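## Task

Fetch the foam block from beneath the workbench and drop it into the steel box, which must end up lying flat on the workbench top with nothing hanging past its edge. Neither robot may topple or be left leaning. Nothing may count on a robot holding it in place at the finish: release everything and back away.

## Robot and tools

Two robots share each scene: stretch (Hello Robot Stretch 3, one arm that reaches out to its right side) and rby (Rainbow RB-Y1, two arms, a foldable leg/torso and a head). Loose objects may occasionally get a small shove from outside.

TOOLS. execute_actions {actions, cameras}: actions is a list holding one action or none (empty = just report state and images). An action is an object keyed by "stretch" and/or "rby"; everything inside starts at once. cameras picks images: rby_head_camera, rby_left_wrist_camera, rby_right_wrist_camera, stretch_head_camera, stretch_nav_camera, stretch_wrist_camera, or "all" (omitted/null also means all, [] means none). The pictures line lists image order. Unknown keys or out-of-range numbers reject the whole call. If a result reports a stop, later calls in the same reply are skipped. wait {seconds 0 to 10} lets time pass with no new commands. zoom_image {camera, region [x0,y0,x1,y1] pixels, top-left origin, max 504x504} enlarges part of a camera's newest full image. finished_scene {scene 1 or 2} ends the scene irreversibly after the last command settles and reports success. Replying with no tool call ends everything. No single action runs past 15 s. A robot or joint left out of an action may keep driving at an earlier target without saying so.

BASES (both robots). base takes exactly one of {"translate_m": d} (metres straight, relative to current spot, forward positive) or {"rotate_rad": d} (radians, relative, left/counter-clockwise from above positive). No sideways motion. stretch: translate -1 to 1, rotate -3.2 to 3.2. rby: translate -3 to 3, rotate -3.2 to 3.2. Bases do not stop on collision; they keep shoving. Any firm robot-to-robot press (or rby arm against rby arm) fails the run; once bases touch, even millimetres more is a hard press. Each robot reports in its own frames (base frame: origin on floor between drive wheels, x forward, y left, z up), so relative placement comes only from images, lidar_m and the depth grids. Odometry only counts wheel rotation.

STRETCH joints, absolute targets: lift_m 0 to 1.1 (arm height), arm_m 0 to 0.52 (extension), wrist_yaw_rad -1.345 to 4.42 (0 along arm, 3.0 folded over base), wrist_pitch_rad -1.57 to 0.451 (negative tips fingers down), wrist_roll_rad -2.911 to 2.911, gripper_m -0.089 to 0.179 (larger = wider; fingertip gap is somewhat smaller than the value), head_pan_rad -3.953 to 1.73 (-1.57 looks along the arm), head_tilt_rad -1.53 to 0.419 (negative down). To move the gripper forward you drive the base. Optional contact_limits {"arm_m": effort % 1 to 100} halts arm motion at that motor effort (contact_stop). Base is 0.33 x 0.34 m; turning sweeps radius 0.28 m if stowed, more with the wrist out. Fast driving only when lift_m < 0.30, arm_m < 0.03, wrist_yaw_rad > 2.54. Fold/unfold the wrist only with lift_m 0.32 to 0.95, wrist_pitch_rad -0.4, roll near 0; keep pitch at -0.5 or lower when yaw < -0.4. To grasp, command gripper_m below the item's width; to release, go at least 0.02 above where the pads met it. Tipping risk: arm pushing on something rigid with gripper above ~0.45 m, driving while gripping something fixed, snagging when reversing. If base_tilt shows a lean, retract the gripper, undo the last move in small steps, lower lift to about 0.2. Wrist servos can cut out for 10 s after prolonged strain (torque_fault).

RBY joints, absolute radians unless noted: torso_squat_rad 0 to 1.2 (lowers chest), torso_shift_rad -0.3 to 0.6 (hips forward), torso_pitch_rad -0.2 to 1.4 (bow forward), torso_yaw_rad -1.5 to 1.5 (left positive); per arm (left_/right_): shoulder_pitch -2.356 to 2.356 (negative raises forward), shoulder_roll left 0 to 3.141 / right -3.141 to 0 (outward), shoulder_yaw -2.094 to 2.094, elbow -2.617 to 0.01 (negative bends), forearm_roll -3.141 to 3.141, wrist_pitch -1.57 to 1.919, hand_roll -2.705 to 2.705, gripper_m 0 to 0.1 metres of pad opening; head_pan_rad -0.523 to 0.523, head_tilt_rad -0.35 to 1.57 (positive down). Combined torso limits: squat+shift <= 1.52; squat-shift+pitch <= 1.57; shift+0.5pitch-0.4squat <= 0.7; shift+0.3pitch-0.5squat <= 0.39. Optional speeds {translate_m 0.05 to 0.4, rotate_rad 0.1 to 1.509} and min_time_s 0.1 to 8 (slowest allowed arm/head duration). Base commands over 8.667 s are refused. Base 0.66 x 0.58 m; the bent leg may poke ahead of it. Grip by commanding at least 0.005 m under object width (off_target then is normal). Each arm carries up to 3 kg; heavy loads far forward can tip it.

RESULTS. base_status and joint_status per motion: done, off_target (may still push), contact_stop, time_out, torque_fault, limit_stop_at_own_body (self-collision guard, nothing pushing), stopped_with_arm, not_followed (with 'joint command not followed' and a cause line from the arm-collision check). A contact_stop on one rby joint halts its whole group (torso, left arm, or right arm). After a stop, back off in a separate action: arms first, then torso. on_its_own lists uncommanded items; 'held at' is a target, not position. motor_effort in % with peak in brackets; readings are noisy and biased. lidar_m: 12 stretch distances, 30-degree sectors counter-clockwise from straight ahead, plane 0.17 m high, '-' nothing seen. wrist_depth_mm / head_depth_mm: 7x7 median depths. base_tilt in degrees. Motor temperatures per rby arm: from 65 °C a warning, at 80 °C the arm brakes (limit_stop_at_motor_heat); holding loads heats motors. rby torque limit hits freeze rby for 10 s. Avoid drops, slams, hard pushes, and anything falling; the robot keeps its last command while you deliberate.

Each tool is called after "Request:" as name(argument=value, ...) on one line, values as JSON.

## Session

Request:
execute_actions(actions=[])

Scene clock: 0.00 s.
Motor temperatures (°C, as the motors report them): left_arm=[29 33 32 35 38 38 35] | right_arm=[34 32 32 32 39 36 36]
stretch.base_odometry: x=+0.000 y=+0.000 heading=+0.000 (m, m, rad; stretch's odometry frame)
stretch.turned_by_wheels: +0.000 (rad since the last result)
stretch.turned_by_imu: +0.000 (rad since the last result)
stretch.base_tilt: forward=+0.4 right=+1.9 (deg)
stretch.lidar_m: 1.67 1.31 0.94 1.24 1.80 2.02 3.98 3.39 3.31 2.24 1.43 1.38
stretch.head_depth_mm: 1927 1985 2011 2025 2023 2066 2017 / 1919 2093 2146 2128 2146 2187 2080 / 1897 2251 2252 2272 2308 2312 2095 / 1866 2293 2349 2298 2268 2227 2046 / 1851 2005 1981 1976 1923 1921 1880 / 1730 1743 1746 1715 1692 1665 1652 / 1564 1551 1517 1532 1495 1492 1485
stretch.base_status: not commanded
stretch.joint_positions: lift_m=+0.601 arm_m=+0.002 wrist_yaw_rad=+3.135 wrist_pitch_rad=-0.440 wrist_roll_rad=+0.004 gripper_m=+0.037 head_pan_rad=-0.003 head_tilt_rad=-0.014
stretch.joint_status: not commanded
stretch.motor_effort: left_wheel=-1 right_wheel=-1 lift_m=+23 arm_m=+0 wrist_yaw_rad=+0 wrist_pitch_rad=+5 wrist_roll_rad=+1 gripper_m=-1 head_pan_rad=+0 head_tilt_rad=+2 (%)
stretch.hand_pose: x=-0.0197 y=+0.0745 z=+0.6089 quat_wxyz=(+0.157, +0.692, +0.152, +0.688) (m; stretch's base frame)
stretch.wrist_depth_mm: - - - - - - 983 / - - - - - - - / - - - - - - - / - - - - - - - / 872 909 - 958 - - - / 779 785 785 839 849 904 921 / 679 704 714 728 771 788 807
rby.base_odometry: x=+0.000 y=+0.000 heading=+0.000 (m, m, rad; rby's odometry frame)
rby.base_status: not commanded
rby.joint_positions: torso_squat_rad=+0.350 torso_shift_rad=+0.001 torso_pitch_rad=+0.001 torso_yaw_rad=+0.000 left_shoulder_pitch_rad=-0.048 left_shoulder_roll_rad=+0.010 left_shoulder_yaw_rad=+0.025 left_elbow_rad=-0.175 left_forearm_roll_rad=+0.019 left_wrist_pitch_rad=-0.004 left_hand_roll_rad=+0.054 left_gripper_m=+0.100 right_shoulder_pitch_rad=-0.023 right_shoulder_roll_rad=-0.044 right_shoulder_yaw_rad=-0.034 right_elbow_rad=-0.266 right_forearm_roll_rad=+0.009 right_wrist_pitch_rad=+0.020 right_hand_roll_rad=+0.041 right_gripper_m=+0.099 head_pan_rad=+0.000 head_tilt_rad=+0.400
rby.joint_status: not commanded
rby.chest: x=-0.2269 y=+0.0008 z=+1.2476 quat_wxyz=(+1.000, -0.001, +0.000, +0.000) (m; rby's base frame)
rby.left_hand: x=-0.1069 y=+0.2278 z=+0.5716 quat_wxyz=(+0.993, +0.000, -0.112, +0.040) (m; rby's base frame)
rby.right_hand: x=-0.0869 y=-0.2567 z=+0.5768 quat_wxyz=(+0.991, -0.027, -0.132, +0.014) (m; rby's base frame)
pictures: rby_head_camera, rby_left_wrist_camera, rby_right_wrist_camera, stretch_head_camera (sideways: a quarter turn clockwise sets it upright), stretch_nav_camera (sideways: a quarter turn counterclockwise sets it upright), stretch_wrist_camera
Images, in order (width x height): rby_head_camera 896x504, rby_left_wrist_camera 644x364, rby_right_wrist_camera 644x364, stretch_head_camera 896x504, stretch_nav_camera 672x504, stretch_wrist_camera 644x364.

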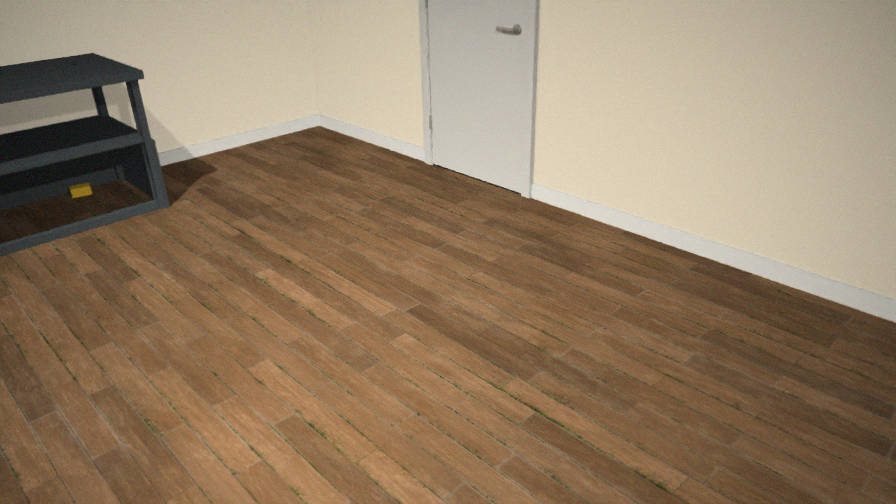

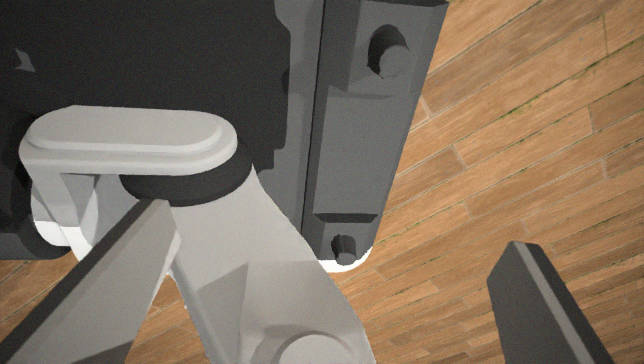

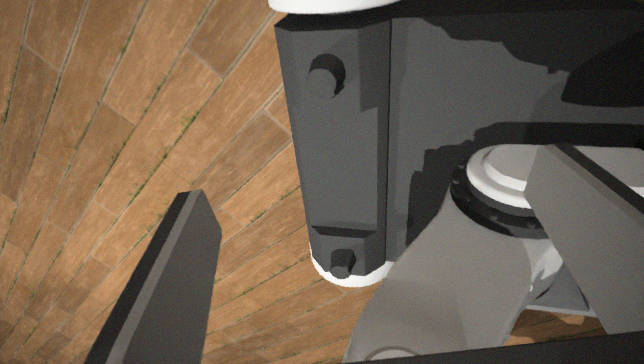

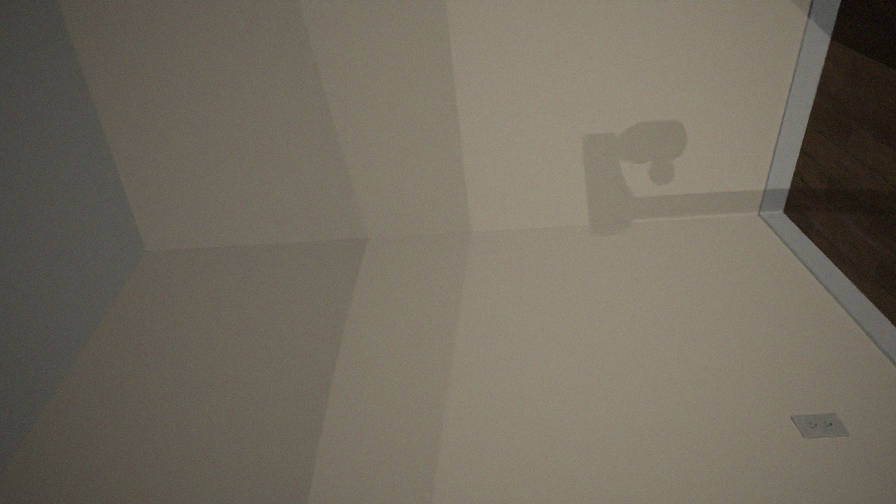

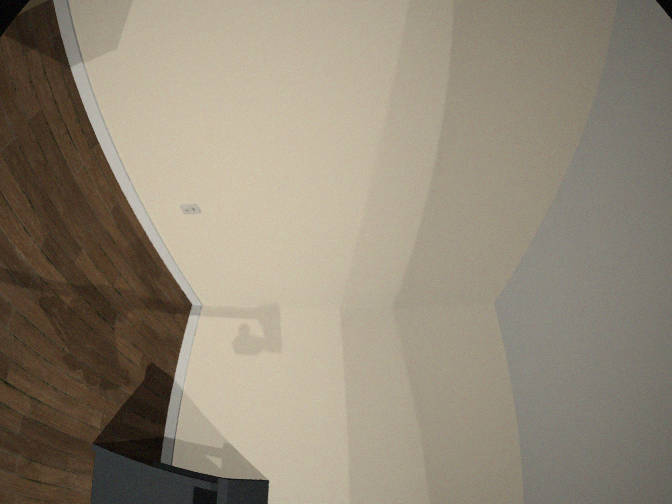

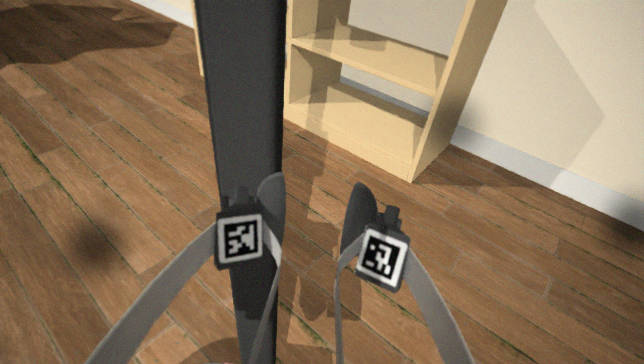

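Request:
execute_actions(actions=[{"stretch":{"joints":{"head_pan_rad":-1.8,"head_tilt_rad":-0.5}},"rby":{"base":{"rotate_rad":1.0}}}], cameras=["rby_head_camera","stretch_nav_camera","stretch_head_camera"])

Scene clock: 9.03 s.
Motor temperatures (°C, as the motors report them): left_arm=[29 33 32 35 38 38 35] | right_arm=[34 32 32 32 39 36 36]
stretch.base_odometry: x=+0.000 y=+0.000 heading=+0.000 (m, m, rad; stretch's odometry frame)
stretch.turned_by_wheels: +0.000 (rad since the last result)
stretch.turned_by_imu: +0.002 (rad since the last result)
stretch.base_tilt: forward=+0.4 right=+1.8 (deg)
stretch.lidar_m: 1.66 1.31 0.94 1.24 1.80 2.23 2.25 3.39 3.31 2.23 1.44 1.37
stretch.head_depth_mm: 2633 2849 3151 2640 1948 1549 1277 / 2754 2996 3199 2653 1964 1542 1279 / 2880 3067 3328 2692 1952 1543 1285 / 2945 3198 3440 2691 1990 1560 1278 / 3050 3378 3617 2714 1964 1565 1279 / 3095 3413 3626 2750 1983 1573 1299 / 2914 3052 3004 2380 1983 1564 1293
stretch.base_status: not commanded
stretch.joint_positions: lift_m=+0.601 arm_m=+0.002 wrist_yaw_rad=+3.135 wrist_pitch_rad=-0.440 wrist_roll_rad=+0.004 gripper_m=+0.037 head_pan_rad=-1.793 head_tilt_rad=-0.494
stretch.joint_status: all done
stretch.motor_effort: left_wheel=+0(0) right_wheel=-1(1) lift_m=+23(23) arm_m=+0(0) wrist_yaw_rad=+0(0) wrist_pitch_rad=+5(5) wrist_roll_rad=+0(0) gripper_m=+0(0) head_pan_rad=-3(34) head_tilt_rad=-2(22) (%)
stretch.hand_pose: x=-0.0197 y=+0.0745 z=+0.6089 quat_wxyz=(+0.157, +0.692, +0.152, +0.688) (m; stretch's base frame)
stretch.wrist_depth_mm: - - - - - - 984 / - - - - - - - / - - - - - - - / - - - - - - - / 892 898 - 965 - - - / 769 792 795 845 845 905 915 / 685 708 708 733 760 799 806
rby.base_odometry: x=+0.000 y=+0.000 heading=+1.000 (m, m, rad; rby's odometry frame)
rby.base_status: done
rby.joint_positions: torso_squat_rad=+0.350 torso_shift_rad=+0.001 torso_pitch_rad=+0.001 torso_yaw_rad=+0.000 left_shoulder_pitch_rad=-0.048 left_shoulder_roll_rad=+0.010 left_shoulder_yaw_rad=+0.025 left_elbow_rad=-0.175 left_forearm_roll_rad=+0.019 left_wrist_pitch_rad=-0.004 left_hand_roll_rad=+0.054 left_gripper_m=+0.100 right_shoulder_pitch_rad=-0.023 right_shoulder_roll_rad=-0.044 right_shoulder_yaw_rad=-0.034 right_elbow_rad=-0.266 right_forearm_roll_rad=+0.009 right_wrist_pitch_rad=+0.020 right_hand_roll_rad=+0.041 right_gripper_m=+0.099 head_pan_rad=+0.000 head_tilt_rad=+0.400
rby.joint_status: not commanded
rby.chest: x=-0.2269 y=+0.0008 z=+1.2476 quat_wxyz=(+1.000, -0.001, +0.000, +0.000) (m; rby's base frame)
rby.left_hand: x=-0.1069 y=+0.2278 z=+0.5716 quat_wxyz=(+0.993, +0.000, -0.112, +0.040) (m; rby's base frame)
rby.right_hand: x=-0.0869 y=-0.2567 z=+0.5768 quat_wxyz=(+0.991, -0.027, -0.132, +0.014) (m; rby's base frame)
pictures: rby_head_camera, stretch_head_camera (sideways: a quarter turn clockwise sets it upright), stretch_nav_camera (sideways: a quarter turn counterclockwise sets it upright)
Images, in order (width x height): rby_head_camera 896x504, stretch_head_camera 896x504, stretch_nav_camera 672x504.

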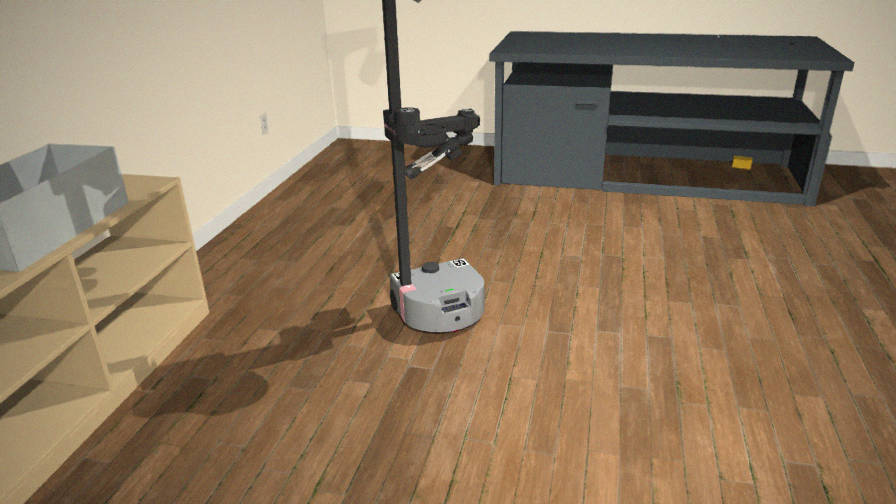

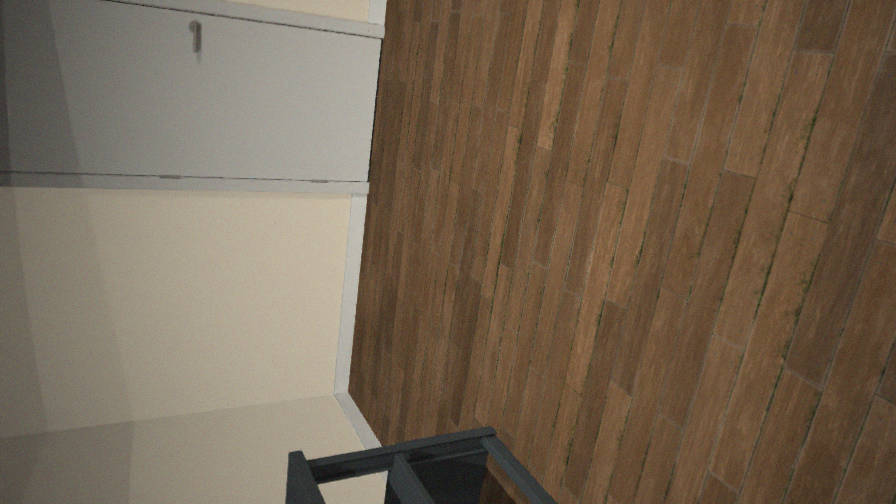

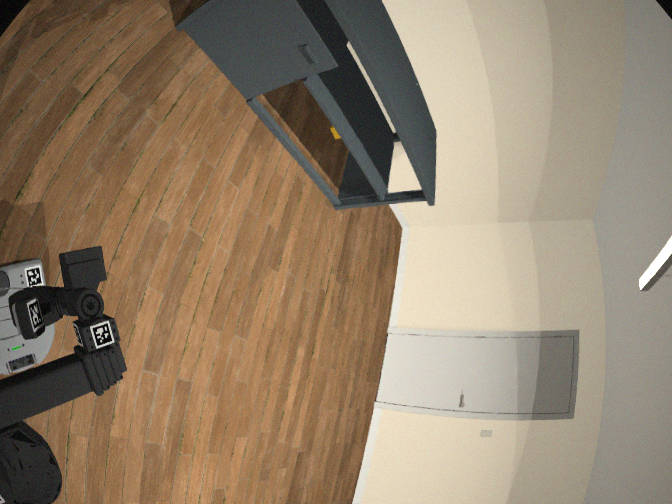

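Request:
execute_actions(actions=[{"stretch":{"base":{"rotate_rad":-1.78},"joints":{"lift_m":0.26,"head_pan_rad":0}},"rby":{"base":{"rotate_rad":0.9}}}], cameras=["rby_head_camera"])

Request:
execute_actions(actions=[{"stretch":{"base":{"translate_m":1.0}}}], cameras=[])

Request:
execute_actions(actions=[{"stretch":{"base":{"translate_m":0.9}}}], cameras=[])

Request:
execute_actions(actions=[{"stretch":{"base":{"rotate_rad":2.65},"joints":{"head_pan_rad":-1.57,"head_tilt_rad":-0.9}}}], cameras=["stretch_nav_camera","stretch_head_camera"])

Scene clock: 22.47 s.
Motor temperatures (°C, as the motors report them): left_arm=[29 33 32 35 38 38 35] | right_arm=[34 32 32 32 39 36 36]
stretch.base_odometry: x=+0.000 y=+0.000 heading=-1.780 (m, m, rad; stretch's odometry frame)
stretch.turned_by_wheels: -1.780 (rad since the last result)
stretch.turned_by_imu: -1.786 (rad since the last result)
stretch.base_tilt: forward=+0.4 right=+1.9 (deg)
stretch.lidar_m: 2.23 1.51 1.38 2.03 1.38 1.29 0.94 1.24 3.70 2.05 3.57 3.29
stretch.head_depth_mm: 2679 2846 3096 2626 1938 1534 1273 / 2739 2981 3221 2679 1937 1544 1272 / 2822 3082 3341 2689 1965 1559 1277 / 2994 3193 3496 2684 1977 1554 1281 / 3028 3294 3572 2736 1984 1555 1292 / 3167 3399 3617 2745 1969 1566 1290 / 2900 2948 2975 2391 2009 1574 1294
stretch.base_status: done
stretch.joint_positions: lift_m=+0.260 arm_m=+0.002 wrist_yaw_rad=+3.135 wrist_pitch_rad=-0.440 wrist_roll_rad=+0.004 gripper_m=+0.037 head_pan_rad=-0.007 head_tilt_rad=-0.494
stretch.joint_status: all done
stretch.motor_effort: left_wheel=+1(5) right_wheel=-3(7) lift_m=+16(16) arm_m=+0(1) wrist_yaw_rad=+0(0) wrist_pitch_rad=+5(4) wrist_roll_rad=+0(0) gripper_m=-1(0) head_pan_rad=+3(40) head_tilt_rad=-3(3) (%)
stretch.hand_pose: x=-0.0197 y=+0.0745 z=+0.2682 quat_wxyz=(+0.157, +0.692, +0.152, +0.688) (m; stretch's base frame)
stretch.wrist_depth_mm: - - - - - - - / 815 872 - 996 - - - / 659 683 703 748 816 853 932 / 538 557 576 621 649 678 719 / 472 - - - 547 557 583 / - - - - 461 480 490 / - - - - 398 414 425
rby.base_odometry: x=+0.000 y=+0.000 heading=+1.899 (m, m, rad; rby's odometry frame)
rby.base_status: done
rby.joint_positions: torso_squat_rad=+0.350 torso_shift_rad=+0.001 torso_pitch_rad=+0.001 torso_yaw_rad=+0.000 left_shoulder_pitch_rad=-0.048 left_shoulder_roll_rad=+0.010 left_shoulder_yaw_rad=+0.025 left_elbow_rad=-0.175 left_forearm_roll_rad=+0.019 left_wrist_pitch_rad=-0.004 left_hand_roll_rad=+0.054 left_gripper_m=+0.100 right_shoulder_pitch_rad=-0.023 right_shoulder_roll_rad=-0.044 right_shoulder_yaw_rad=-0.034 right_elbow_rad=-0.266 right_forearm_roll_rad=+0.009 right_wrist_pitch_rad=+0.020 right_hand_roll_rad=+0.041 right_gripper_m=+0.099 head_pan_rad=+0.000 head_tilt_rad=+0.400
rby.joint_status: not commanded
rby.chest: x=-0.2269 y=+0.0008 z=+1.2476 quat_wxyz=(+1.000, -0.001, +0.000, +0.000) (m; rby's base frame)
rby.left_hand: x=-0.1069 y=+0.2278 z=+0.5716 quat_wxyz=(+0.993, +0.000, -0.112, +0.040) (m; rby's base frame)
rby.right_hand: x=-0.0869 y=-0.2567 z=+0.5768 quat_wxyz=(+0.991, -0.027, -0.132, +0.014) (m; rby's base frame)
pictures: rby_head_camera
Images, in order (width x height): rby_head_camera 896x504.

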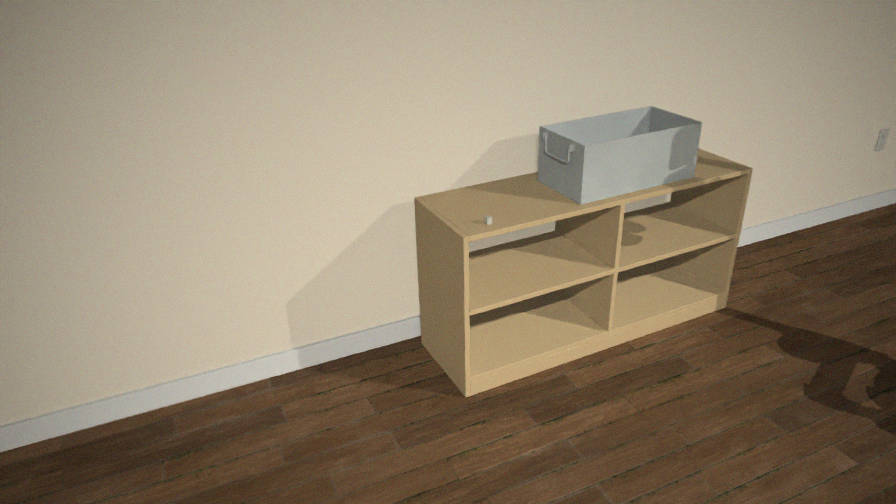

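Scene clock: 27.47 s.
Motor temperatures (°C, as the motors report them): left_arm=[29 33 32 35 38 38 35] | right_arm=[34 32 32 32 39 36 36]
stretch.base_odometry: x=-0.208 y=-0.978 heading=-1.780 (m, m, rad; stretch's odometry frame)
stretch.turned_by_wheels: +0.000 (rad since the last result)
stretch.turned_by_imu: -0.002 (rad since the last result)
stretch.base_tilt: forward=+0.4 right=+1.9 (deg)
stretch.lidar_m: 2.45 1.29 1.42 1.03 1.28 2.19 1.93 2.59 2.36 3.83 2.61 2.42
stretch.head_depth_mm: 1943 2096 2279 2398 1919 1545 1268 / 2004 2178 2351 2498 1935 1539 1280 / 2089 2260 2468 2609 1963 1558 1282 / 2151 2345 2530 2688 1983 1551 1285 / 2250 2458 2682 2724 1976 1562 1292 / 2325 2532 2791 2719 1975 1564 1287 / 2305 2427 2508 2540 1990 1560 1294
stretch.base_status: done
stretch.joint_positions: lift_m=+0.260 arm_m=+0.002 wrist_yaw_rad=+3.135 wrist_pitch_rad=-0.440 wrist_roll_rad=+0.004 gripper_m=+0.037 head_pan_rad=-0.007 head_tilt_rad=-0.495
stretch.joint_status: not commanded
stretch.motor_effort: left_wheel=+1(7) right_wheel=-3(4) lift_m=+16(16) arm_m=+0(1) wrist_yaw_rad=-1(1) wrist_pitch_rad=+5(4) wrist_roll_rad=+0(0) gripper_m=-1(0) head_pan_rad=+3(3) head_tilt_rad=-2(3) (%)
stretch.hand_pose: x=-0.0197 y=+0.0745 z=+0.2682 quat_wxyz=(+0.157, +0.692, +0.152, +0.688) (m; stretch's base frame)
stretch.wrist_depth_mm: - - - - - - - / 817 871 - 986 - - - / 648 687 709 765 813 856 877 / 545 572 582 629 650 675 715 / 477 - - - 543 560 580 / - - - - 457 474 487 / - - - - 403 415 423
rby.base_odometry: x=+0.000 y=+0.000 heading=+1.899 (m, m, rad; rby's odometry frame)
rby.base_status: not commanded
rby.joint_positions: torso_squat_rad=+0.350 torso_shift_rad=+0.001 torso_pitch_rad=+0.001 torso_yaw_rad=+0.000 left_shoulder_pitch_rad=-0.048 left_shoulder_roll_rad=+0.010 left_shoulder_yaw_rad=+0.025 left_elbow_rad=-0.175 left_forearm_roll_rad=+0.019 left_wrist_pitch_rad=-0.004 left_hand_roll_rad=+0.054 left_gripper_m=+0.100 right_shoulder_pitch_rad=-0.023 right_shoulder_roll_rad=-0.044 right_shoulder_yaw_rad=-0.034 right_elbow_rad=-0.266 right_forearm_roll_rad=+0.009 right_wrist_pitch_rad=+0.020 right_hand_roll_rad=+0.041 right_gripper_m=+0.099 head_pan_rad=+0.000 head_tilt_rad=+0.400
rby.joint_status: not commanded
rby.chest: x=-0.2269 y=+0.0008 z=+1.2476 quat_wxyz=(+1.000, -0.001, +0.000, +0.000) (m; rby's base frame)
rby.left_hand: x=-0.1069 y=+0.2278 z=+0.5716 quat_wxyz=(+0.993, +0.000, -0.112, +0.040) (m; rby's base frame)
rby.right_hand: x=-0.0869 y=-0.2567 z=+0.5768 quat_wxyz=(+0.991, -0.027, -0.132, +0.014) (m; rby's base frame)
pictures: none
No camera images: the call's "cameras" was empty. Leave "cameras" out to get every camera's image.

Scene clock: 32.23 s.
Motor temperatures (°C, as the motors report them): left_arm=[29 33 32 35 38 38 35] | right_arm=[34 32 32 32 39 36 36]
stretch.base_odometry: x=-0.394 y=-1.859 heading=-1.780 (m, m, rad; stretch's odometry frame)
stretch.turned_by_wheels: +0.000 (rad since the last result)
stretch.turned_by_imu: -0.002 (rad since the last result)
stretch.base_tilt: forward=+0.4 right=+1.8 (deg)
stretch.lidar_m: 1.66 1.44 0.59 1.30 1.31 1.75 2.83 2.91 2.91 2.57 1.73 1.60
stretch.head_depth_mm: 1290 1389 1508 1642 1782 1536 1272 / 1338 1450 1571 1744 1866 1538 1270 / 1388 1503 1627 1819 1926 1565 1276 / 1421 1554 1718 1903 1975 1549 1282 / 1479 1623 1788 1991 1979 1552 1296 / 1543 1684 1868 2086 1997 1567 1293 / 1602 1761 1901 2058 1989 1582 1292
stretch.base_status: done
stretch.joint_positions: lift_m=+0.260 arm_m=+0.002 wrist_yaw_rad=+3.135 wrist_pitch_rad=-0.440 wrist_roll_rad=+0.004 gripper_m=+0.037 head_pan_rad=-0.007 head_tilt_rad=-0.495
stretch.joint_status: not commanded
stretch.motor_effort: left_wheel=+1(7) right_wheel=-3(6) lift_m=+16(16) arm_m=+0(0) wrist_yaw_rad=-1(1) wrist_pitch_rad=+5(4) wrist_roll_rad=+1(0) gripper_m=+1(1) head_pan_rad=+3(3) head_tilt_rad=-2(3) (%)
stretch.hand_pose: x=-0.0197 y=+0.0745 z=+0.2682 quat_wxyz=(+0.157, +0.692, +0.152, +0.688) (m; stretch's base frame)
stretch.wrist_depth_mm: - - - - - - - / 820 859 - - - - - / 645 687 700 754 733 692 919 / 541 571 576 623 644 658 712 / 472 - - - 543 559 577 / - - - - 456 472 489 / - - - - 401 415 425
rby.base_odometry: x=+0.000 y=+0.000 heading=+1.899 (m, m, rad; rby's odometry frame)
rby.base_status: not commanded
rby.joint_positions: torso_squat_rad=+0.350 torso_shift_rad=+0.001 torso_pitch_rad=+0.001 torso_yaw_rad=+0.000 left_shoulder_pitch_rad=-0.048 left_shoulder_roll_rad=+0.010 left_shoulder_yaw_rad=+0.025 left_elbow_rad=-0.175 left_forearm_roll_rad=+0.019 left_wrist_pitch_rad=-0.004 left_hand_roll_rad=+0.054 left_gripper_m=+0.100 right_shoulder_pitch_rad=-0.023 right_shoulder_roll_rad=-0.044 right_shoulder_yaw_rad=-0.034 right_elbow_rad=-0.266 right_forearm_roll_rad=+0.009 right_wrist_pitch_rad=+0.020 right_hand_roll_rad=+0.041 right_gripper_m=+0.099 head_pan_rad=+0.000 head_tilt_rad=+0.400
rby.joint_status: not commanded
rby.chest: x=-0.2269 y=+0.0008 z=+1.2476 quat_wxyz=(+1.000, -0.001, +0.000, +0.000) (m; rby's base frame)
rby.left_hand: x=-0.1069 y=+0.2278 z=+0.5716 quat_wxyz=(+0.993, +0.000, -0.112, +0.040) (m; rby's base frame)
rby.right_hand: x=-0.0869 y=-0.2567 z=+0.5768 quat_wxyz=(+0.991, -0.027, -0.132, +0.014) (m; rby's base frame)
pictures: none
No camera images: the call's "cameras" was empty. Leave "cameras" out to get every camera's image.

Scene clock: 35.07 s.
Motor temperatures (°C, as the motors report them): left_arm=[29 33 32 35 38 38 35] | right_arm=[34 32 32 32 39 36 36]
stretch.base_odometry: x=-0.394 y=-1.859 heading=+0.870 (m, m, rad; stretch's odometry frame)
stretch.turned_by_wheels: +2.650 (rad since the last result)
stretch.turned_by_imu: +2.652 (rad since the last result)
stretch.base_tilt: forward=+0.4 right=+1.9 (deg)
stretch.lidar_m: 1.75 2.82 2.91 2.91 2.56 1.73 1.60 1.65 1.43 0.59 1.30 1.22
stretch.head_depth_mm: 1254 1456 1782 1643 1404 1238 1104 / 1236 1436 1754 1644 1410 1231 1112 / 1209 1412 1692 1643 1418 1236 1137 / 1187 1359 814 1550 1329 1234 1136 / 1150 951 765 1071 1383 1232 1102 / 1126 947 762 1069 1351 1234 1102 / 1113 946 763 1052 1337 1230 1096
stretch.base_status: done
stretch.joint_positions: lift_m=+0.260 arm_m=+0.002 wrist_yaw_rad=+3.135 wrist_pitch_rad=-0.440 wrist_roll_rad=+0.004 gripper_m=+0.037 head_pan_rad=-1.563 head_tilt_rad=-0.889
stretch.joint_status: all done
stretch.motor_effort: left_wheel=-1(5) right_wheel=+0(9) lift_m=+16(16) arm_m=-1(0) wrist_yaw_rad=+0(0) wrist_pitch_rad=+5(5) wrist_roll_rad=+0(0) gripper_m=+0(0) head_pan_rad=-3(35) head_tilt_rad=-5(22) (%)
stretch.hand_pose: x=-0.0197 y=+0.0744 z=+0.2682 quat_wxyz=(+0.157, +0.692, +0.152, +0.688) (m; stretch's base frame)
stretch.wrist_depth_mm: - - - - - - - / 827 869 - 991 - - - / 661 683 708 779 809 853 916 / 543 558 580 616 642 683 703 / 477 - - - 542 554 576 / - - - - 463 475 495 / - - - - 399 415 426
rby.base_odometry: x=+0.000 y=+0.000 heading=+1.899 (m, m, rad; rby's odometry frame)
rby.base_status: not commanded
rby.joint_positions: torso_squat_rad=+0.350 torso_shift_rad=+0.001 torso_pitch_rad=+0.001 torso_yaw_rad=+0.000 left_shoulder_pitch_rad=-0.048 left_shoulder_roll_rad=+0.010 left_shoulder_yaw_rad=+0.025 left_elbow_rad=-0.175 left_forearm_roll_rad=+0.019 left_wrist_pitch_rad=-0.004 left_hand_roll_rad=+0.054 left_gripper_m=+0.100 right_shoulder_pitch_rad=-0.023 right_shoulder_roll_rad=-0.044 right_shoulder_yaw_rad=-0.034 right_elbow_rad=-0.266 right_forearm_roll_rad=+0.009 right_wrist_pitch_rad=+0.020 right_hand_roll_rad=+0.041 right_gripper_m=+0.099 head_pan_rad=+0.000 head_tilt_rad=+0.400
rby.joint_status: not commanded
rby.chest: x=-0.2269 y=+0.0008 z=+1.2476 quat_wxyz=(+1.000, -0.001, +0.000, +0.000) (m; rby's base frame)
rby.left_hand: x=-0.1069 y=+0.2278 z=+0.5716 quat_wxyz=(+0.993, +0.000, -0.112, +0.040) (m; rby's base frame)
rby.right_hand: x=-0.0869 y=-0.2567 z=+0.5768 quat_wxyz=(+0.991, -0.027, -0.132, +0.014) (m; rby's base frame)
pictures: stretch_head_camera (sideways: a quarter turn clockwise sets it upright), stretch_nav_camera (sideways: a quarter turn counterclockwise sets it upright)
Images, in order (width x height): stretch_head_camera 896x504, stretch_nav_camera 672x504.

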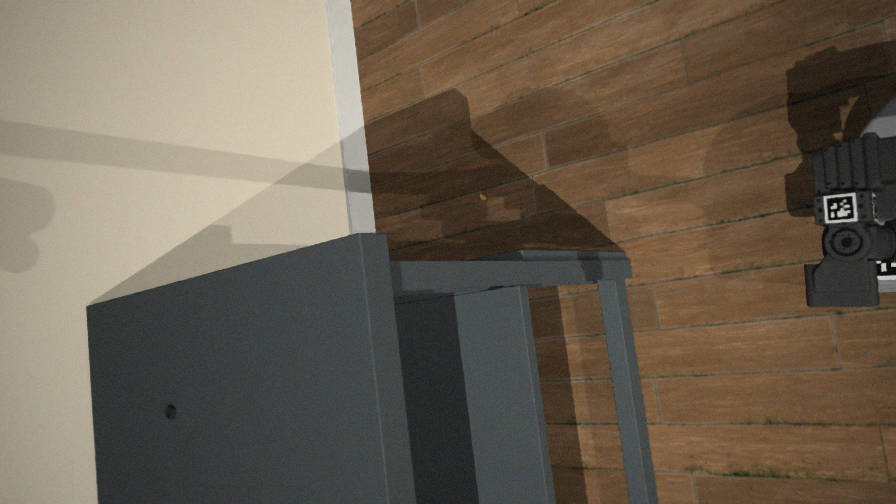

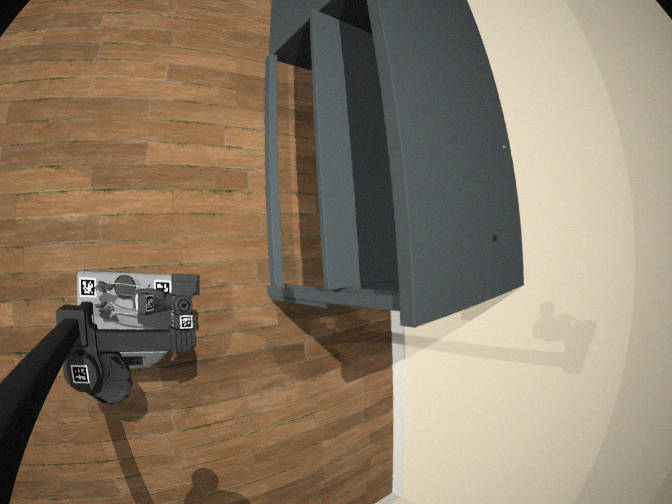

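Request:
execute_actions(actions=[{"stretch":{"base":{"rotate_rad":-0.4}},"rby":{"base":{"rotate_rad":-0.75}}}], cameras=[])

Request:
execute_actions(actions=[{"stretch":{"base":{"translate_m":0.46}},"rby":{"base":{"translate_m":1.3}}}], cameras=[])

Request:
execute_actions(actions=[{"stretch":{"base":{"rotate_rad":0.54},"joints":{"lift_m":0.36}},"rby":{"base":{"rotate_rad":1.3}}}], cameras=[])

Request:
execute_actions(actions=[{"stretch":{"joints":{"wrist_yaw_rad":1.5,"gripper_m":0.15}}}], cameras=[])

Request:
execute_actions(actions=[{"stretch":{"joints":{"lift_m":0.16,"arm_m":0.05,"wrist_pitch_rad":-0.2}}}], cameras=[])

Request:
execute_actions(actions=[{"stretch":{"joints":{"wrist_yaw_rad":0}}}], cameras=["rby_head_camera","stretch_nav_camera","stretch_wrist_camera"])

Scene clock: 51.97 s.
Motor temperatures (°C, as the motors report them): left_arm=[29 33 32 35 38 38 35] | right_arm=[34 32 32 32 39 36 36]
stretch.base_odometry: x=-0.394 y=-1.859 heading=+0.470 (m, m, rad; stretch's odometry frame)
stretch.turned_by_wheels: -0.400 (rad since the last result)
stretch.turned_by_imu: -0.399 (rad since the last result)
stretch.base_tilt: forward=+0.4 right=+1.9 (deg)
stretch.lidar_m: 1.22 2.97 2.82 2.95 3.31 2.24 1.67 1.61 1.71 1.38 0.59 1.34
stretch.head_depth_mm: 1709 1991 1963 1649 1414 1247 1100 / 1590 1900 1963 1635 1417 1232 1111 / 1483 1745 1926 1631 1412 1238 1138 / 1387 1620 1861 1636 1411 1228 1133 / 1310 1505 1775 1643 1402 1236 1102 / 1225 1410 1641 1617 1319 1227 1102 / 1167 1321 1425 807 998 1210 1098
stretch.base_status: done
stretch.joint_positions: lift_m=+0.260 arm_m=+0.002 wrist_yaw_rad=+3.135 wrist_pitch_rad=-0.440 wrist_roll_rad=+0.004 gripper_m=+0.037 head_pan_rad=-1.563 head_tilt_rad=-0.889
stretch.joint_status: not commanded
stretch.motor_effort: left_wheel=+1(6) right_wheel=-3(8) lift_m=+16(16) arm_m=+0(0) wrist_yaw_rad=+0(0) wrist_pitch_rad=+4(5) wrist_roll_rad=+0(0) gripper_m=-1(0) head_pan_rad=-2(3) head_tilt_rad=-4(5) (%)
stretch.hand_pose: x=-0.0197 y=+0.0744 z=+0.2682 quat_wxyz=(+0.157, +0.692, +0.152, +0.688) (m; stretch's base frame)
stretch.wrist_depth_mm: - - - - - - - / 818 870 - - - - - / 657 675 708 763 799 866 936 / 547 560 585 624 650 675 717 / 476 - - - 544 556 584 / - - - - 455 474 491 / - - - - 403 419 425
rby.base_odometry: x=+0.000 y=+0.000 heading=+1.150 (m, m, rad; rby's odometry frame)
rby.base_status: done
rby.joint_positions: torso_squat_rad=+0.350 torso_shift_rad=+0.001 torso_pitch_rad=+0.001 torso_yaw_rad=+0.000 left_shoulder_pitch_rad=-0.048 left_shoulder_roll_rad=+0.010 left_shoulder_yaw_rad=+0.025 left_elbow_rad=-0.175 left_forearm_roll_rad=+0.019 left_wrist_pitch_rad=-0.004 left_hand_roll_rad=+0.054 left_gripper_m=+0.100 right_shoulder_pitch_rad=-0.023 right_shoulder_roll_rad=-0.044 right_shoulder_yaw_rad=-0.034 right_elbow_rad=-0.266 right_forearm_roll_rad=+0.009 right_wrist_pitch_rad=+0.020 right_hand_roll_rad=+0.041 right_gripper_m=+0.099 head_pan_rad=+0.000 head_tilt_rad=+0.400
rby.joint_status: not commanded
rby.chest: x=-0.2269 y=+0.0008 z=+1.2476 quat_wxyz=(+1.000, -0.001, +0.000, +0.000) (m; rby's base frame)
rby.left_hand: x=-0.1069 y=+0.2278 z=+0.5716 quat_wxyz=(+0.993, +0.000, -0.112, +0.040) (m; rby's base frame)
rby.right_hand: x=-0.0869 y=-0.2567 z=+0.5768 quat_wxyz=(+0.991, -0.027, -0.132, +0.014) (m; rby's base frame)
pictures: none
No camera images: the call's "cameras" was empty. Leave "cameras" out to get every camera's image.

Scene clock: 56.73 s.
Motor temperatures (°C, as the motors report them): left_arm=[29 33 32 35 38 38 35] | right_arm=[34 32 32 32 39 36 36]
stretch.base_odometry: x=+0.016 y=-1.650 heading=+0.470 (m, m, rad; stretch's odometry frame)
stretch.turned_by_wheels: +0.000 (rad since the last result)
stretch.turned_by_imu: +0.000 (rad since the last result)
stretch.base_tilt: forward=+0.4 right=+1.9 (deg)
stretch.lidar_m: 0.77 2.59 2.55 2.09 4.79 2.79 2.07 2.02 0.59 0.72 1.06 0.88
stretch.head_depth_mm: 1434 1731 1936 1647 1406 1235 1103 / 1338 1600 766 907 1392 1240 1113 / 1243 1438 770 691 1178 1233 1129 / 1168 954 766 656 982 1206 1136 / 1093 953 766 639 926 1182 1094 / 1033 947 768 639 896 1139 1104 / 977 949 767 639 572 859 1084
stretch.base_status: done
stretch.joint_positions: lift_m=+0.260 arm_m=+0.002 wrist_yaw_rad=+3.135 wrist_pitch_rad=-0.440 wrist_roll_rad=+0.004 gripper_m=+0.037 head_pan_rad=-1.563 head_tilt_rad=-0.889
stretch.joint_status: not commanded
stretch.motor_effort: left_wheel=+1(7) right_wheel=-3(6) lift_m=+16(16) arm_m=+0(1) wrist_yaw_rad=+0(1) wrist_pitch_rad=+5(5) wrist_roll_rad=+0(0) gripper_m=+0(1) head_pan_rad=-3(3) head_tilt_rad=-5(4) (%)
stretch.hand_pose: x=-0.0197 y=+0.0744 z=+0.2682 quat_wxyz=(+0.157, +0.692, +0.152, +0.688) (m; stretch's base frame)
stretch.wrist_depth_mm: - - - - - - - / 822 871 - - - - - / 661 685 710 767 815 860 917 / 547 567 578 637 640 674 710 / 473 - - - 545 557 584 / - - - - 460 473 494 / - - - - 400 416 424
rby.base_odometry: x=+0.532 y=+1.186 heading=+1.149 (m, m, rad; rby's odometry frame)
rby.base_status: done
rby.joint_positions: torso_squat_rad=+0.350 torso_shift_rad=+0.001 torso_pitch_rad=+0.001 torso_yaw_rad=+0.000 left_shoulder_pitch_rad=-0.048 left_shoulder_roll_rad=+0.010 left_shoulder_yaw_rad=+0.025 left_elbow_rad=-0.175 left_forearm_roll_rad=+0.019 left_wrist_pitch_rad=-0.004 left_hand_roll_rad=+0.054 left_gripper_m=+0.100 right_shoulder_pitch_rad=-0.023 right_shoulder_roll_rad=-0.044 right_shoulder_yaw_rad=-0.034 right_elbow_rad=-0.266 right_forearm_roll_rad=+0.009 right_wrist_pitch_rad=+0.020 right_hand_roll_rad=+0.041 right_gripper_m=+0.099 head_pan_rad=+0.000 head_tilt_rad=+0.400
rby.joint_status: not commanded
rby.chest: x=-0.2269 y=+0.0008 z=+1.2476 quat_wxyz=(+1.000, -0.001, +0.001, +0.000) (m; rby's base frame)
rby.left_hand: x=-0.1068 y=+0.2278 z=+0.5716 quat_wxyz=(+0.993, +0.000, -0.112, +0.040) (m; rby's base frame)
rby.right_hand: x=-0.0869 y=-0.2567 z=+0.5768 quat_wxyz=(+0.991, -0.027, -0.132, +0.014) (m; rby's base frame)
pictures: none
No camera images: the call's "cameras" was empty. Leave "cameras" out to get every camera's image.

Scene clock: 60.27 s.
Motor temperatures (°C, as the motors report them): left_arm=[29 33 32 35 38 38 35] | right_arm=[34 32 32 32 39 36 36]
stretch.base_odometry: x=+0.016 y=-1.650 heading=+1.010 (m, m, rad; stretch's odometry frame)
stretch.turned_by_wheels: +0.540 (rad since the last result)
stretch.turned_by_imu: +0.542 (rad since the last result)
stretch.base_tilt: forward=+0.4 right=+1.9 (deg)
stretch.lidar_m: 2.60 2.56 1.93 4.71 2.76 2.07 2.02 0.59 0.72 1.06 0.87 0.77
stretch.head_depth_mm: 989 960 771 642 914 1194 1101 / 988 958 770 646 915 1187 1123 / 980 953 767 644 915 1193 - / 983 952 770 643 906 1192 - / 979 949 766 640 911 1197 1100 / 982 953 764 641 903 1180 1100 / 975 947 763 641 907 1193 1095
stretch.base_status: done
stretch.joint_positions: lift_m=+0.360 arm_m=+0.002 wrist_yaw_rad=+3.135 wrist_pitch_rad=-0.440 wrist_roll_rad=+0.004 gripper_m=+0.037 head_pan_rad=-1.563 head_tilt_rad=-0.889
stretch.joint_status: all done
stretch.motor_effort: left_wheel=-1(6) right_wheel=+0(6) lift_m=+30(31) arm_m=+0(0) wrist_yaw_rad=-1(0) wrist_pitch_rad=+5(5) wrist_roll_rad=+0(0) gripper_m=+0(0) head_pan_rad=-2(3) head_tilt_rad=-5(4) (%)
stretch.hand_pose: x=-0.0197 y=+0.0744 z=+0.3674 quat_wxyz=(+0.157, +0.692, +0.152, +0.688) (m; stretch's base frame)
stretch.wrist_depth_mm: - - - - - - - / - - - - - - - / 819 850 894 963 - - - / 681 708 737 771 813 857 912 / 585 604 - 636 684 701 734 / 510 541 - 581 575 602 627 / 460 - - - 499 526 541
rby.base_odometry: x=+0.532 y=+1.186 heading=+2.449 (m, m, rad; rby's odometry frame)
rby.base_status: done
rby.joint_positions: torso_squat_rad=+0.350 torso_shift_rad=+0.001 torso_pitch_rad=+0.001 torso_yaw_rad=+0.000 left_shoulder_pitch_rad=-0.048 left_shoulder_roll_rad=+0.010 left_shoulder_yaw_rad=+0.025 left_elbow_rad=-0.175 left_forearm_roll_rad=+0.019 left_wrist_pitch_rad=-0.004 left_hand_roll_rad=+0.054 left_gripper_m=+0.100 right_shoulder_pitch_rad=-0.023 right_shoulder_roll_rad=-0.044 right_shoulder_yaw_rad=-0.034 right_elbow_rad=-0.266 right_forearm_roll_rad=+0.009 right_wrist_pitch_rad=+0.020 right_hand_roll_rad=+0.041 right_gripper_m=+0.099 head_pan_rad=+0.000 head_tilt_rad=+0.400
rby.joint_status: not commanded
rby.chest: x=-0.2269 y=+0.0008 z=+1.2476 quat_wxyz=(+1.000, -0.001, +0.001, +0.000) (m; rby's base frame)
rby.left_hand: x=-0.1068 y=+0.2278 z=+0.5716 quat_wxyz=(+0.993, +0.000, -0.112, +0.040) (m; rby's base frame)
rby.right_hand: x=-0.0869 y=-0.2567 z=+0.5768 quat_wxyz=(+0.991, -0.027, -0.132, +0.014) (m; rby's base frame)
pictures: none
No camera images: the call's "cameras" was empty. Leave "cameras" out to get every camera's image.

Scene clock: 62.10 s.
Motor temperatures (°C, as the motors report them): left_arm=[29 33 32 35 38 38 35] | right_arm=[34 32 32 32 39 36 36]
stretch.base_odometry: x=+0.016 y=-1.650 heading=+1.010 (m, m, rad; stretch's odometry frame)
stretch.turned_by_wheels: +0.000 (rad since the last result)
stretch.turned_by_imu: +0.000 (rad since the last result)
stretch.base_tilt: forward=+0.5 right=+1.8 (deg)
stretch.lidar_m: 2.60 2.55 1.94 4.72 2.77 2.08 2.02 0.59 0.73 1.06 0.87 0.77
stretch.head_depth_mm: 995 959 767 644 913 1186 1103 / 987 957 768 643 909 1193 1125 / 990 955 768 642 910 1185 - / 980 954 765 642 910 1185 - / 979 951 765 642 909 1189 1127 / 978 947 765 640 908 1191 1098 / 974 944 764 639 903 1189 1102
stretch.base_status: not commanded
stretch.joint_positions: lift_m=+0.360 arm_m=+0.002 wrist_yaw_rad=+1.503 wrist_pitch_rad=-0.440 wrist_roll_rad=+0.004 gripper_m=+0.150 head_pan_rad=-1.563 head_tilt_rad=-0.889
stretch.joint_status: all done
stretch.motor_effort: left_wheel=-1(1) right_wheel=+1(1) lift_m=+30(30) arm_m=+0(1) wrist_yaw_rad=-4(4) wrist_pitch_rad=+5(5) wrist_roll_rad=+0(0) gripper_m=+0(92) head_pan_rad=-3(3) head_tilt_rad=-4(4) (%)
stretch.hand_pose: x=+0.1997 y=-0.1623 z=+0.3674 quat_wxyz=(+0.609, +0.584, -0.400, +0.357) (m; stretch's base frame)
stretch.wrist_depth_mm: - - - - - 526 344 / - - - - - 572 547 / 822 854 900 955 909 630 611 / 676 730 740 779 768 698 691 / 584 - 621 645 653 729 726 / 501 517 536 561 573 - 621 / 453 467 474 499 507 488 540
rby.base_odometry: x=+0.532 y=+1.186 heading=+2.449 (m, m, rad; rby's odometry frame)
rby.base_status: not commanded
rby.joint_positions: torso_squat_rad=+0.350 torso_shift_rad=+0.001 torso_pitch_rad=+0.001 torso_yaw_rad=+0.000 left_shoulder_pitch_rad=-0.048 left_shoulder_roll_rad=+0.010 left_shoulder_yaw_rad=+0.025 left_elbow_rad=-0.175 left_forearm_roll_rad=+0.019 left_wrist_pitch_rad=-0.004 left_hand_roll_rad=+0.054 left_gripper_m=+0.100 right_shoulder_pitch_rad=-0.023 right_shoulder_roll_rad=-0.044 right_shoulder_yaw_rad=-0.034 right_elbow_rad=-0.266 right_forearm_roll_rad=+0.009 right_wrist_pitch_rad=+0.020 right_hand_roll_rad=+0.041 right_gripper_m=+0.099 head_pan_rad=+0.000 head_tilt_rad=+0.400
rby.joint_status: not commanded
rby.chest: x=-0.2269 y=+0.0008 z=+1.2476 quat_wxyz=(+1.000, -0.001, +0.001, +0.000) (m; rby's base frame)
rby.left_hand: x=-0.1068 y=+0.2278 z=+0.5716 quat_wxyz=(+0.993, +0.000, -0.112, +0.040) (m; rby's base frame)
rby.right_hand: x=-0.0869 y=-0.2567 z=+0.5768 quat_wxyz=(+0.991, -0.027, -0.132, +0.014) (m; rby's base frame)
pictures: none
No camera images: the call's "cameras" was empty. Leave "cameras" out to get every camera's image.

Scene clock: 64.77 s.
Motor temperatures (°C, as the motors report them): left_arm=[29 33 32 35 38 38 35] | right_arm=[34 32 32 32 39 36 36]
stretch.base_odometry: x=+0.016 y=-1.650 heading=+1.010 (m, m, rad; stretch's odometry frame)
stretch.turned_by_wheels: +0.000 (rad since the last result)
stretch.turned_by_imu: +0.001 (rad since the last result)
stretch.base_tilt: forward=+0.4 right=+2.0 (deg)
stretch.lidar_m: 2.60 2.55 1.93 4.72 2.76 2.07 2.02 0.58 0.73 1.06 0.87 0.77
stretch.head_depth_mm: 991 952 771 645 912 1196 1102 / 992 958 767 644 914 1188 1112 / 988 950 768 642 912 1189 1140 / 983 950 766 641 910 1190 - / 979 949 764 641 907 1185 1108 / 976 952 766 640 908 1202 1097 / 978 949 764 638 906 1191 1092
stretch.base_status: not commanded
stretch.joint_positions: lift_m=+0.160 arm_m=+0.050 wrist_yaw_rad=+1.502 wrist_pitch_rad=-0.223 wrist_roll_rad=+0.004 gripper_m=+0.150 head_pan_rad=-1.563 head_tilt_rad=-0.889
stretch.joint_status: all done
stretch.motor_effort: left_wheel=-1(1) right_wheel=+1(1) lift_m=+16(25) arm_m=+3(6) wrist_yaw_rad=-3(4) wrist_pitch_rad=+7(9) wrist_roll_rad=+0(0) gripper_m=-1(1) head_pan_rad=-3(2) head_tilt_rad=-4(4) (%)
stretch.hand_pose: x=+0.2226 y=-0.2114 z=+0.2190 quat_wxyz=(+0.567, +0.538, -0.461, +0.421) (m; stretch's base frame)
stretch.wrist_depth_mm: - - - - 870 503 496 / - - - - 819 536 527 / 768 818 908 985 760 577 572 / 564 628 644 680 648 613 618 / 455 - 497 528 530 624 623 / 366 386 401 422 441 - 486 / 319 333 341 354 369 334 405
rby.base_odometry: x=+0.532 y=+1.186 heading=+2.449 (m, m, rad; rby's odometry frame)
rby.base_status: not commanded
rby.joint_positions: torso_squat_rad=+0.350 torso_shift_rad=+0.001 torso_pitch_rad=+0.001 torso_yaw_rad=+0.000 left_shoulder_pitch_rad=-0.048 left_shoulder_roll_rad=+0.010 left_shoulder_yaw_rad=+0.025 left_elbow_rad=-0.175 left_forearm_roll_rad=+0.019 left_wrist_pitch_rad=-0.004 left_hand_roll_rad=+0.054 left_gripper_m=+0.100 right_shoulder_pitch_rad=-0.023 right_shoulder_roll_rad=-0.044 right_shoulder_yaw_rad=-0.034 right_elbow_rad=-0.266 right_forearm_roll_rad=+0.009 right_wrist_pitch_rad=+0.020 right_hand_roll_rad=+0.041 right_gripper_m=+0.099 head_pan_rad=+0.000 head_tilt_rad=+0.400
rby.joint_status: not commanded
rby.chest: x=-0.2269 y=+0.0008 z=+1.2476 quat_wxyz=(+1.000, -0.001, +0.001, +0.000) (m; rby's base frame)
rby.left_hand: x=-0.1068 y=+0.2278 z=+0.5716 quat_wxyz=(+0.993, +0.000, -0.112, +0.040) (m; rby's base frame)
rby.right_hand: x=-0.0869 y=-0.2567 z=+0.5768 quat_wxyz=(+0.991, -0.027, -0.132, +0.014) (m; rby's base frame)
pictures: none
No camera images: the call's "cameras" was empty. Leave "cameras" out to get every camera's image.

Scene clock: 66.53 s.
Motor temperatures (°C, as the motors report them): left_arm=[29 33 32 35 38 38 35] | right_arm=[34 32 32 32 39 36 36]
stretch.base_odometry: x=+0.016 y=-1.650 heading=+1.010 (m, m, rad; stretch's odometry frame)
stretch.turned_by_wheels: +0.000 (rad since the last result)
stretch.turned_by_imu: +0.000 (rad since the last result)
stretch.base_tilt: forward=+0.4 right=+1.9 (deg)
stretch.lidar_m: 2.59 2.55 1.93 4.70 2.77 2.08 2.02 0.58 0.72 1.06 0.87 0.77
stretch.head_depth_mm: 991 959 769 644 913 1197 1103 / 991 958 770 641 908 1189 1108 / 988 953 768 643 905 1188 1142 / 982 951 767 642 910 1188 1119 / 984 948 765 640 904 1190 1098 / 979 946 764 640 904 1197 1098 / 973 945 761 639 907 1189 1096
stretch.base_status: not commanded
stretch.joint_positions: lift_m=+0.160 arm_m=+0.050 wrist_yaw_rad=+0.003 wrist_pitch_rad=-0.223 wrist_roll_rad=+0.004 gripper_m=+0.150 head_pan_rad=-1.563 head_tilt_rad=-0.889
stretch.joint_status: all done
stretch.motor_effort: left_wheel=-1(1) right_wheel=+1(1) lift_m=+16(16) arm_m=+3(4) wrist_yaw_rad=-4(4) wrist_pitch_rad=+7(7) wrist_roll_rad=+0(0) gripper_m=-1(0) head_pan_rad=-3(3) head_tilt_rad=-4(4) (%)
stretch.hand_pose: x=-0.0207 y=-0.4392 z=+0.2190 quat_wxyz=(+0.702, +0.080, -0.704, -0.078) (m; stretch's base frame)
stretch.wrist_depth_mm: 723 748 724 708 692 676 638 / 742 804 775 756 735 719 633 / 709 801 821 813 798 761 623 / 564 630 645 682 702 765 604 / 456 - 497 523 552 635 564 / 365 389 405 424 444 - 490 / 319 331 342 354 371 377 404
rby.base_odometry: x=+0.532 y=+1.186 heading=+2.449 (m, m, rad; rby's odometry frame)
rby.base_status: not commanded
rby.joint_positions: torso_squat_rad=+0.350 torso_shift_rad=+0.001 torso_pitch_rad=+0.001 torso_yaw_rad=+0.000 left_shoulder_pitch_rad=-0.048 left_shoulder_roll_rad=+0.010 left_shoulder_yaw_rad=+0.025 left_elbow_rad=-0.175 left_forearm_roll_rad=+0.019 left_wrist_pitch_rad=-0.004 left_hand_roll_rad=+0.054 left_gripper_m=+0.100 right_shoulder_pitch_rad=-0.023 right_shoulder_roll_rad=-0.044 right_shoulder_yaw_rad=-0.034 right_elbow_rad=-0.266 right_forearm_roll_rad=+0.009 right_wrist_pitch_rad=+0.020 right_hand_roll_rad=+0.041 right_gripper_m=+0.099 head_pan_rad=+0.000 head_tilt_rad=+0.400
rby.joint_status: not commanded
rby.chest: x=-0.2269 y=+0.0008 z=+1.2476 quat_wxyz=(+1.000, -0.001, +0.001, +0.000) (m; rby's base frame)
rby.left_hand: x=-0.1068 y=+0.2278 z=+0.5716 quat_wxyz=(+0.993, +0.000, -0.112, +0.040) (m; rby's base frame)
rby.right_hand: x=-0.0869 y=-0.2567 z=+0.5768 quat_wxyz=(+0.991, -0.027, -0.132, +0.014) (m; rby's base frame)
pictures: rby_head_camera, stretch_nav_camera (sideways: a quarter turn counterclockwise sets it upright), stretch_wrist_camera
Images, in order (width x height): rby_head_camera 896x504, stretch_nav_camera 672x504, stretch_wrist_camera 644x364.

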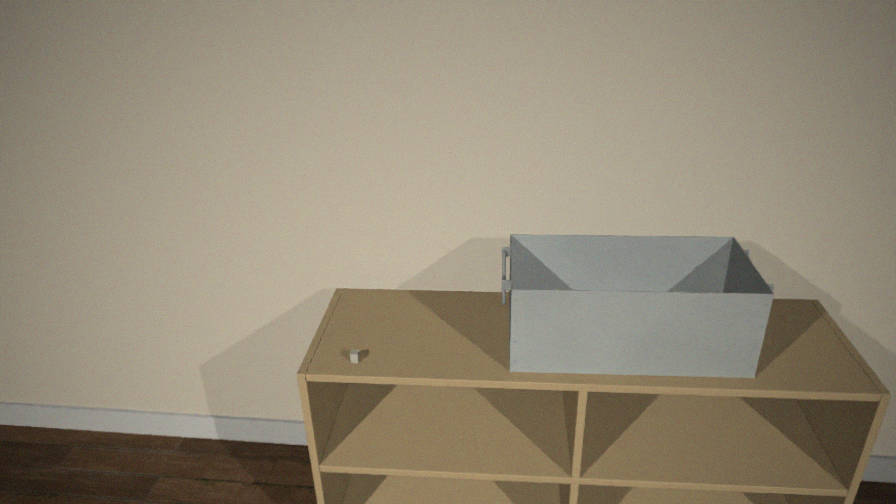

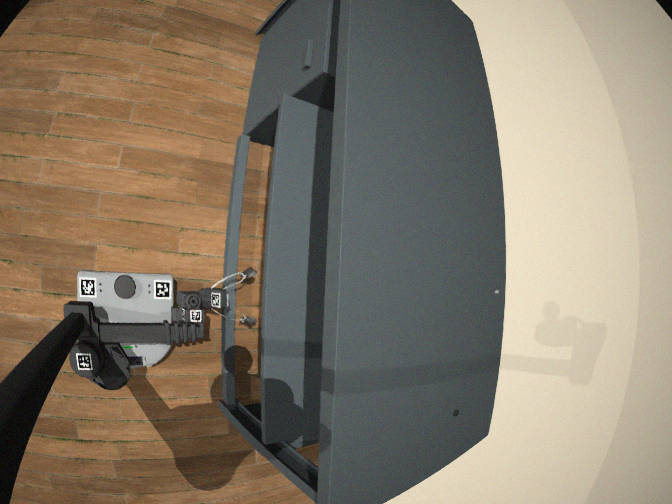

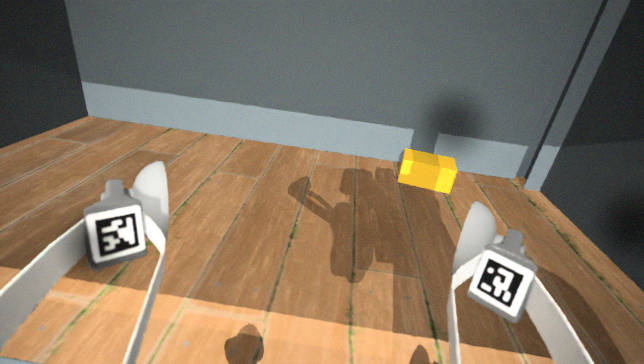

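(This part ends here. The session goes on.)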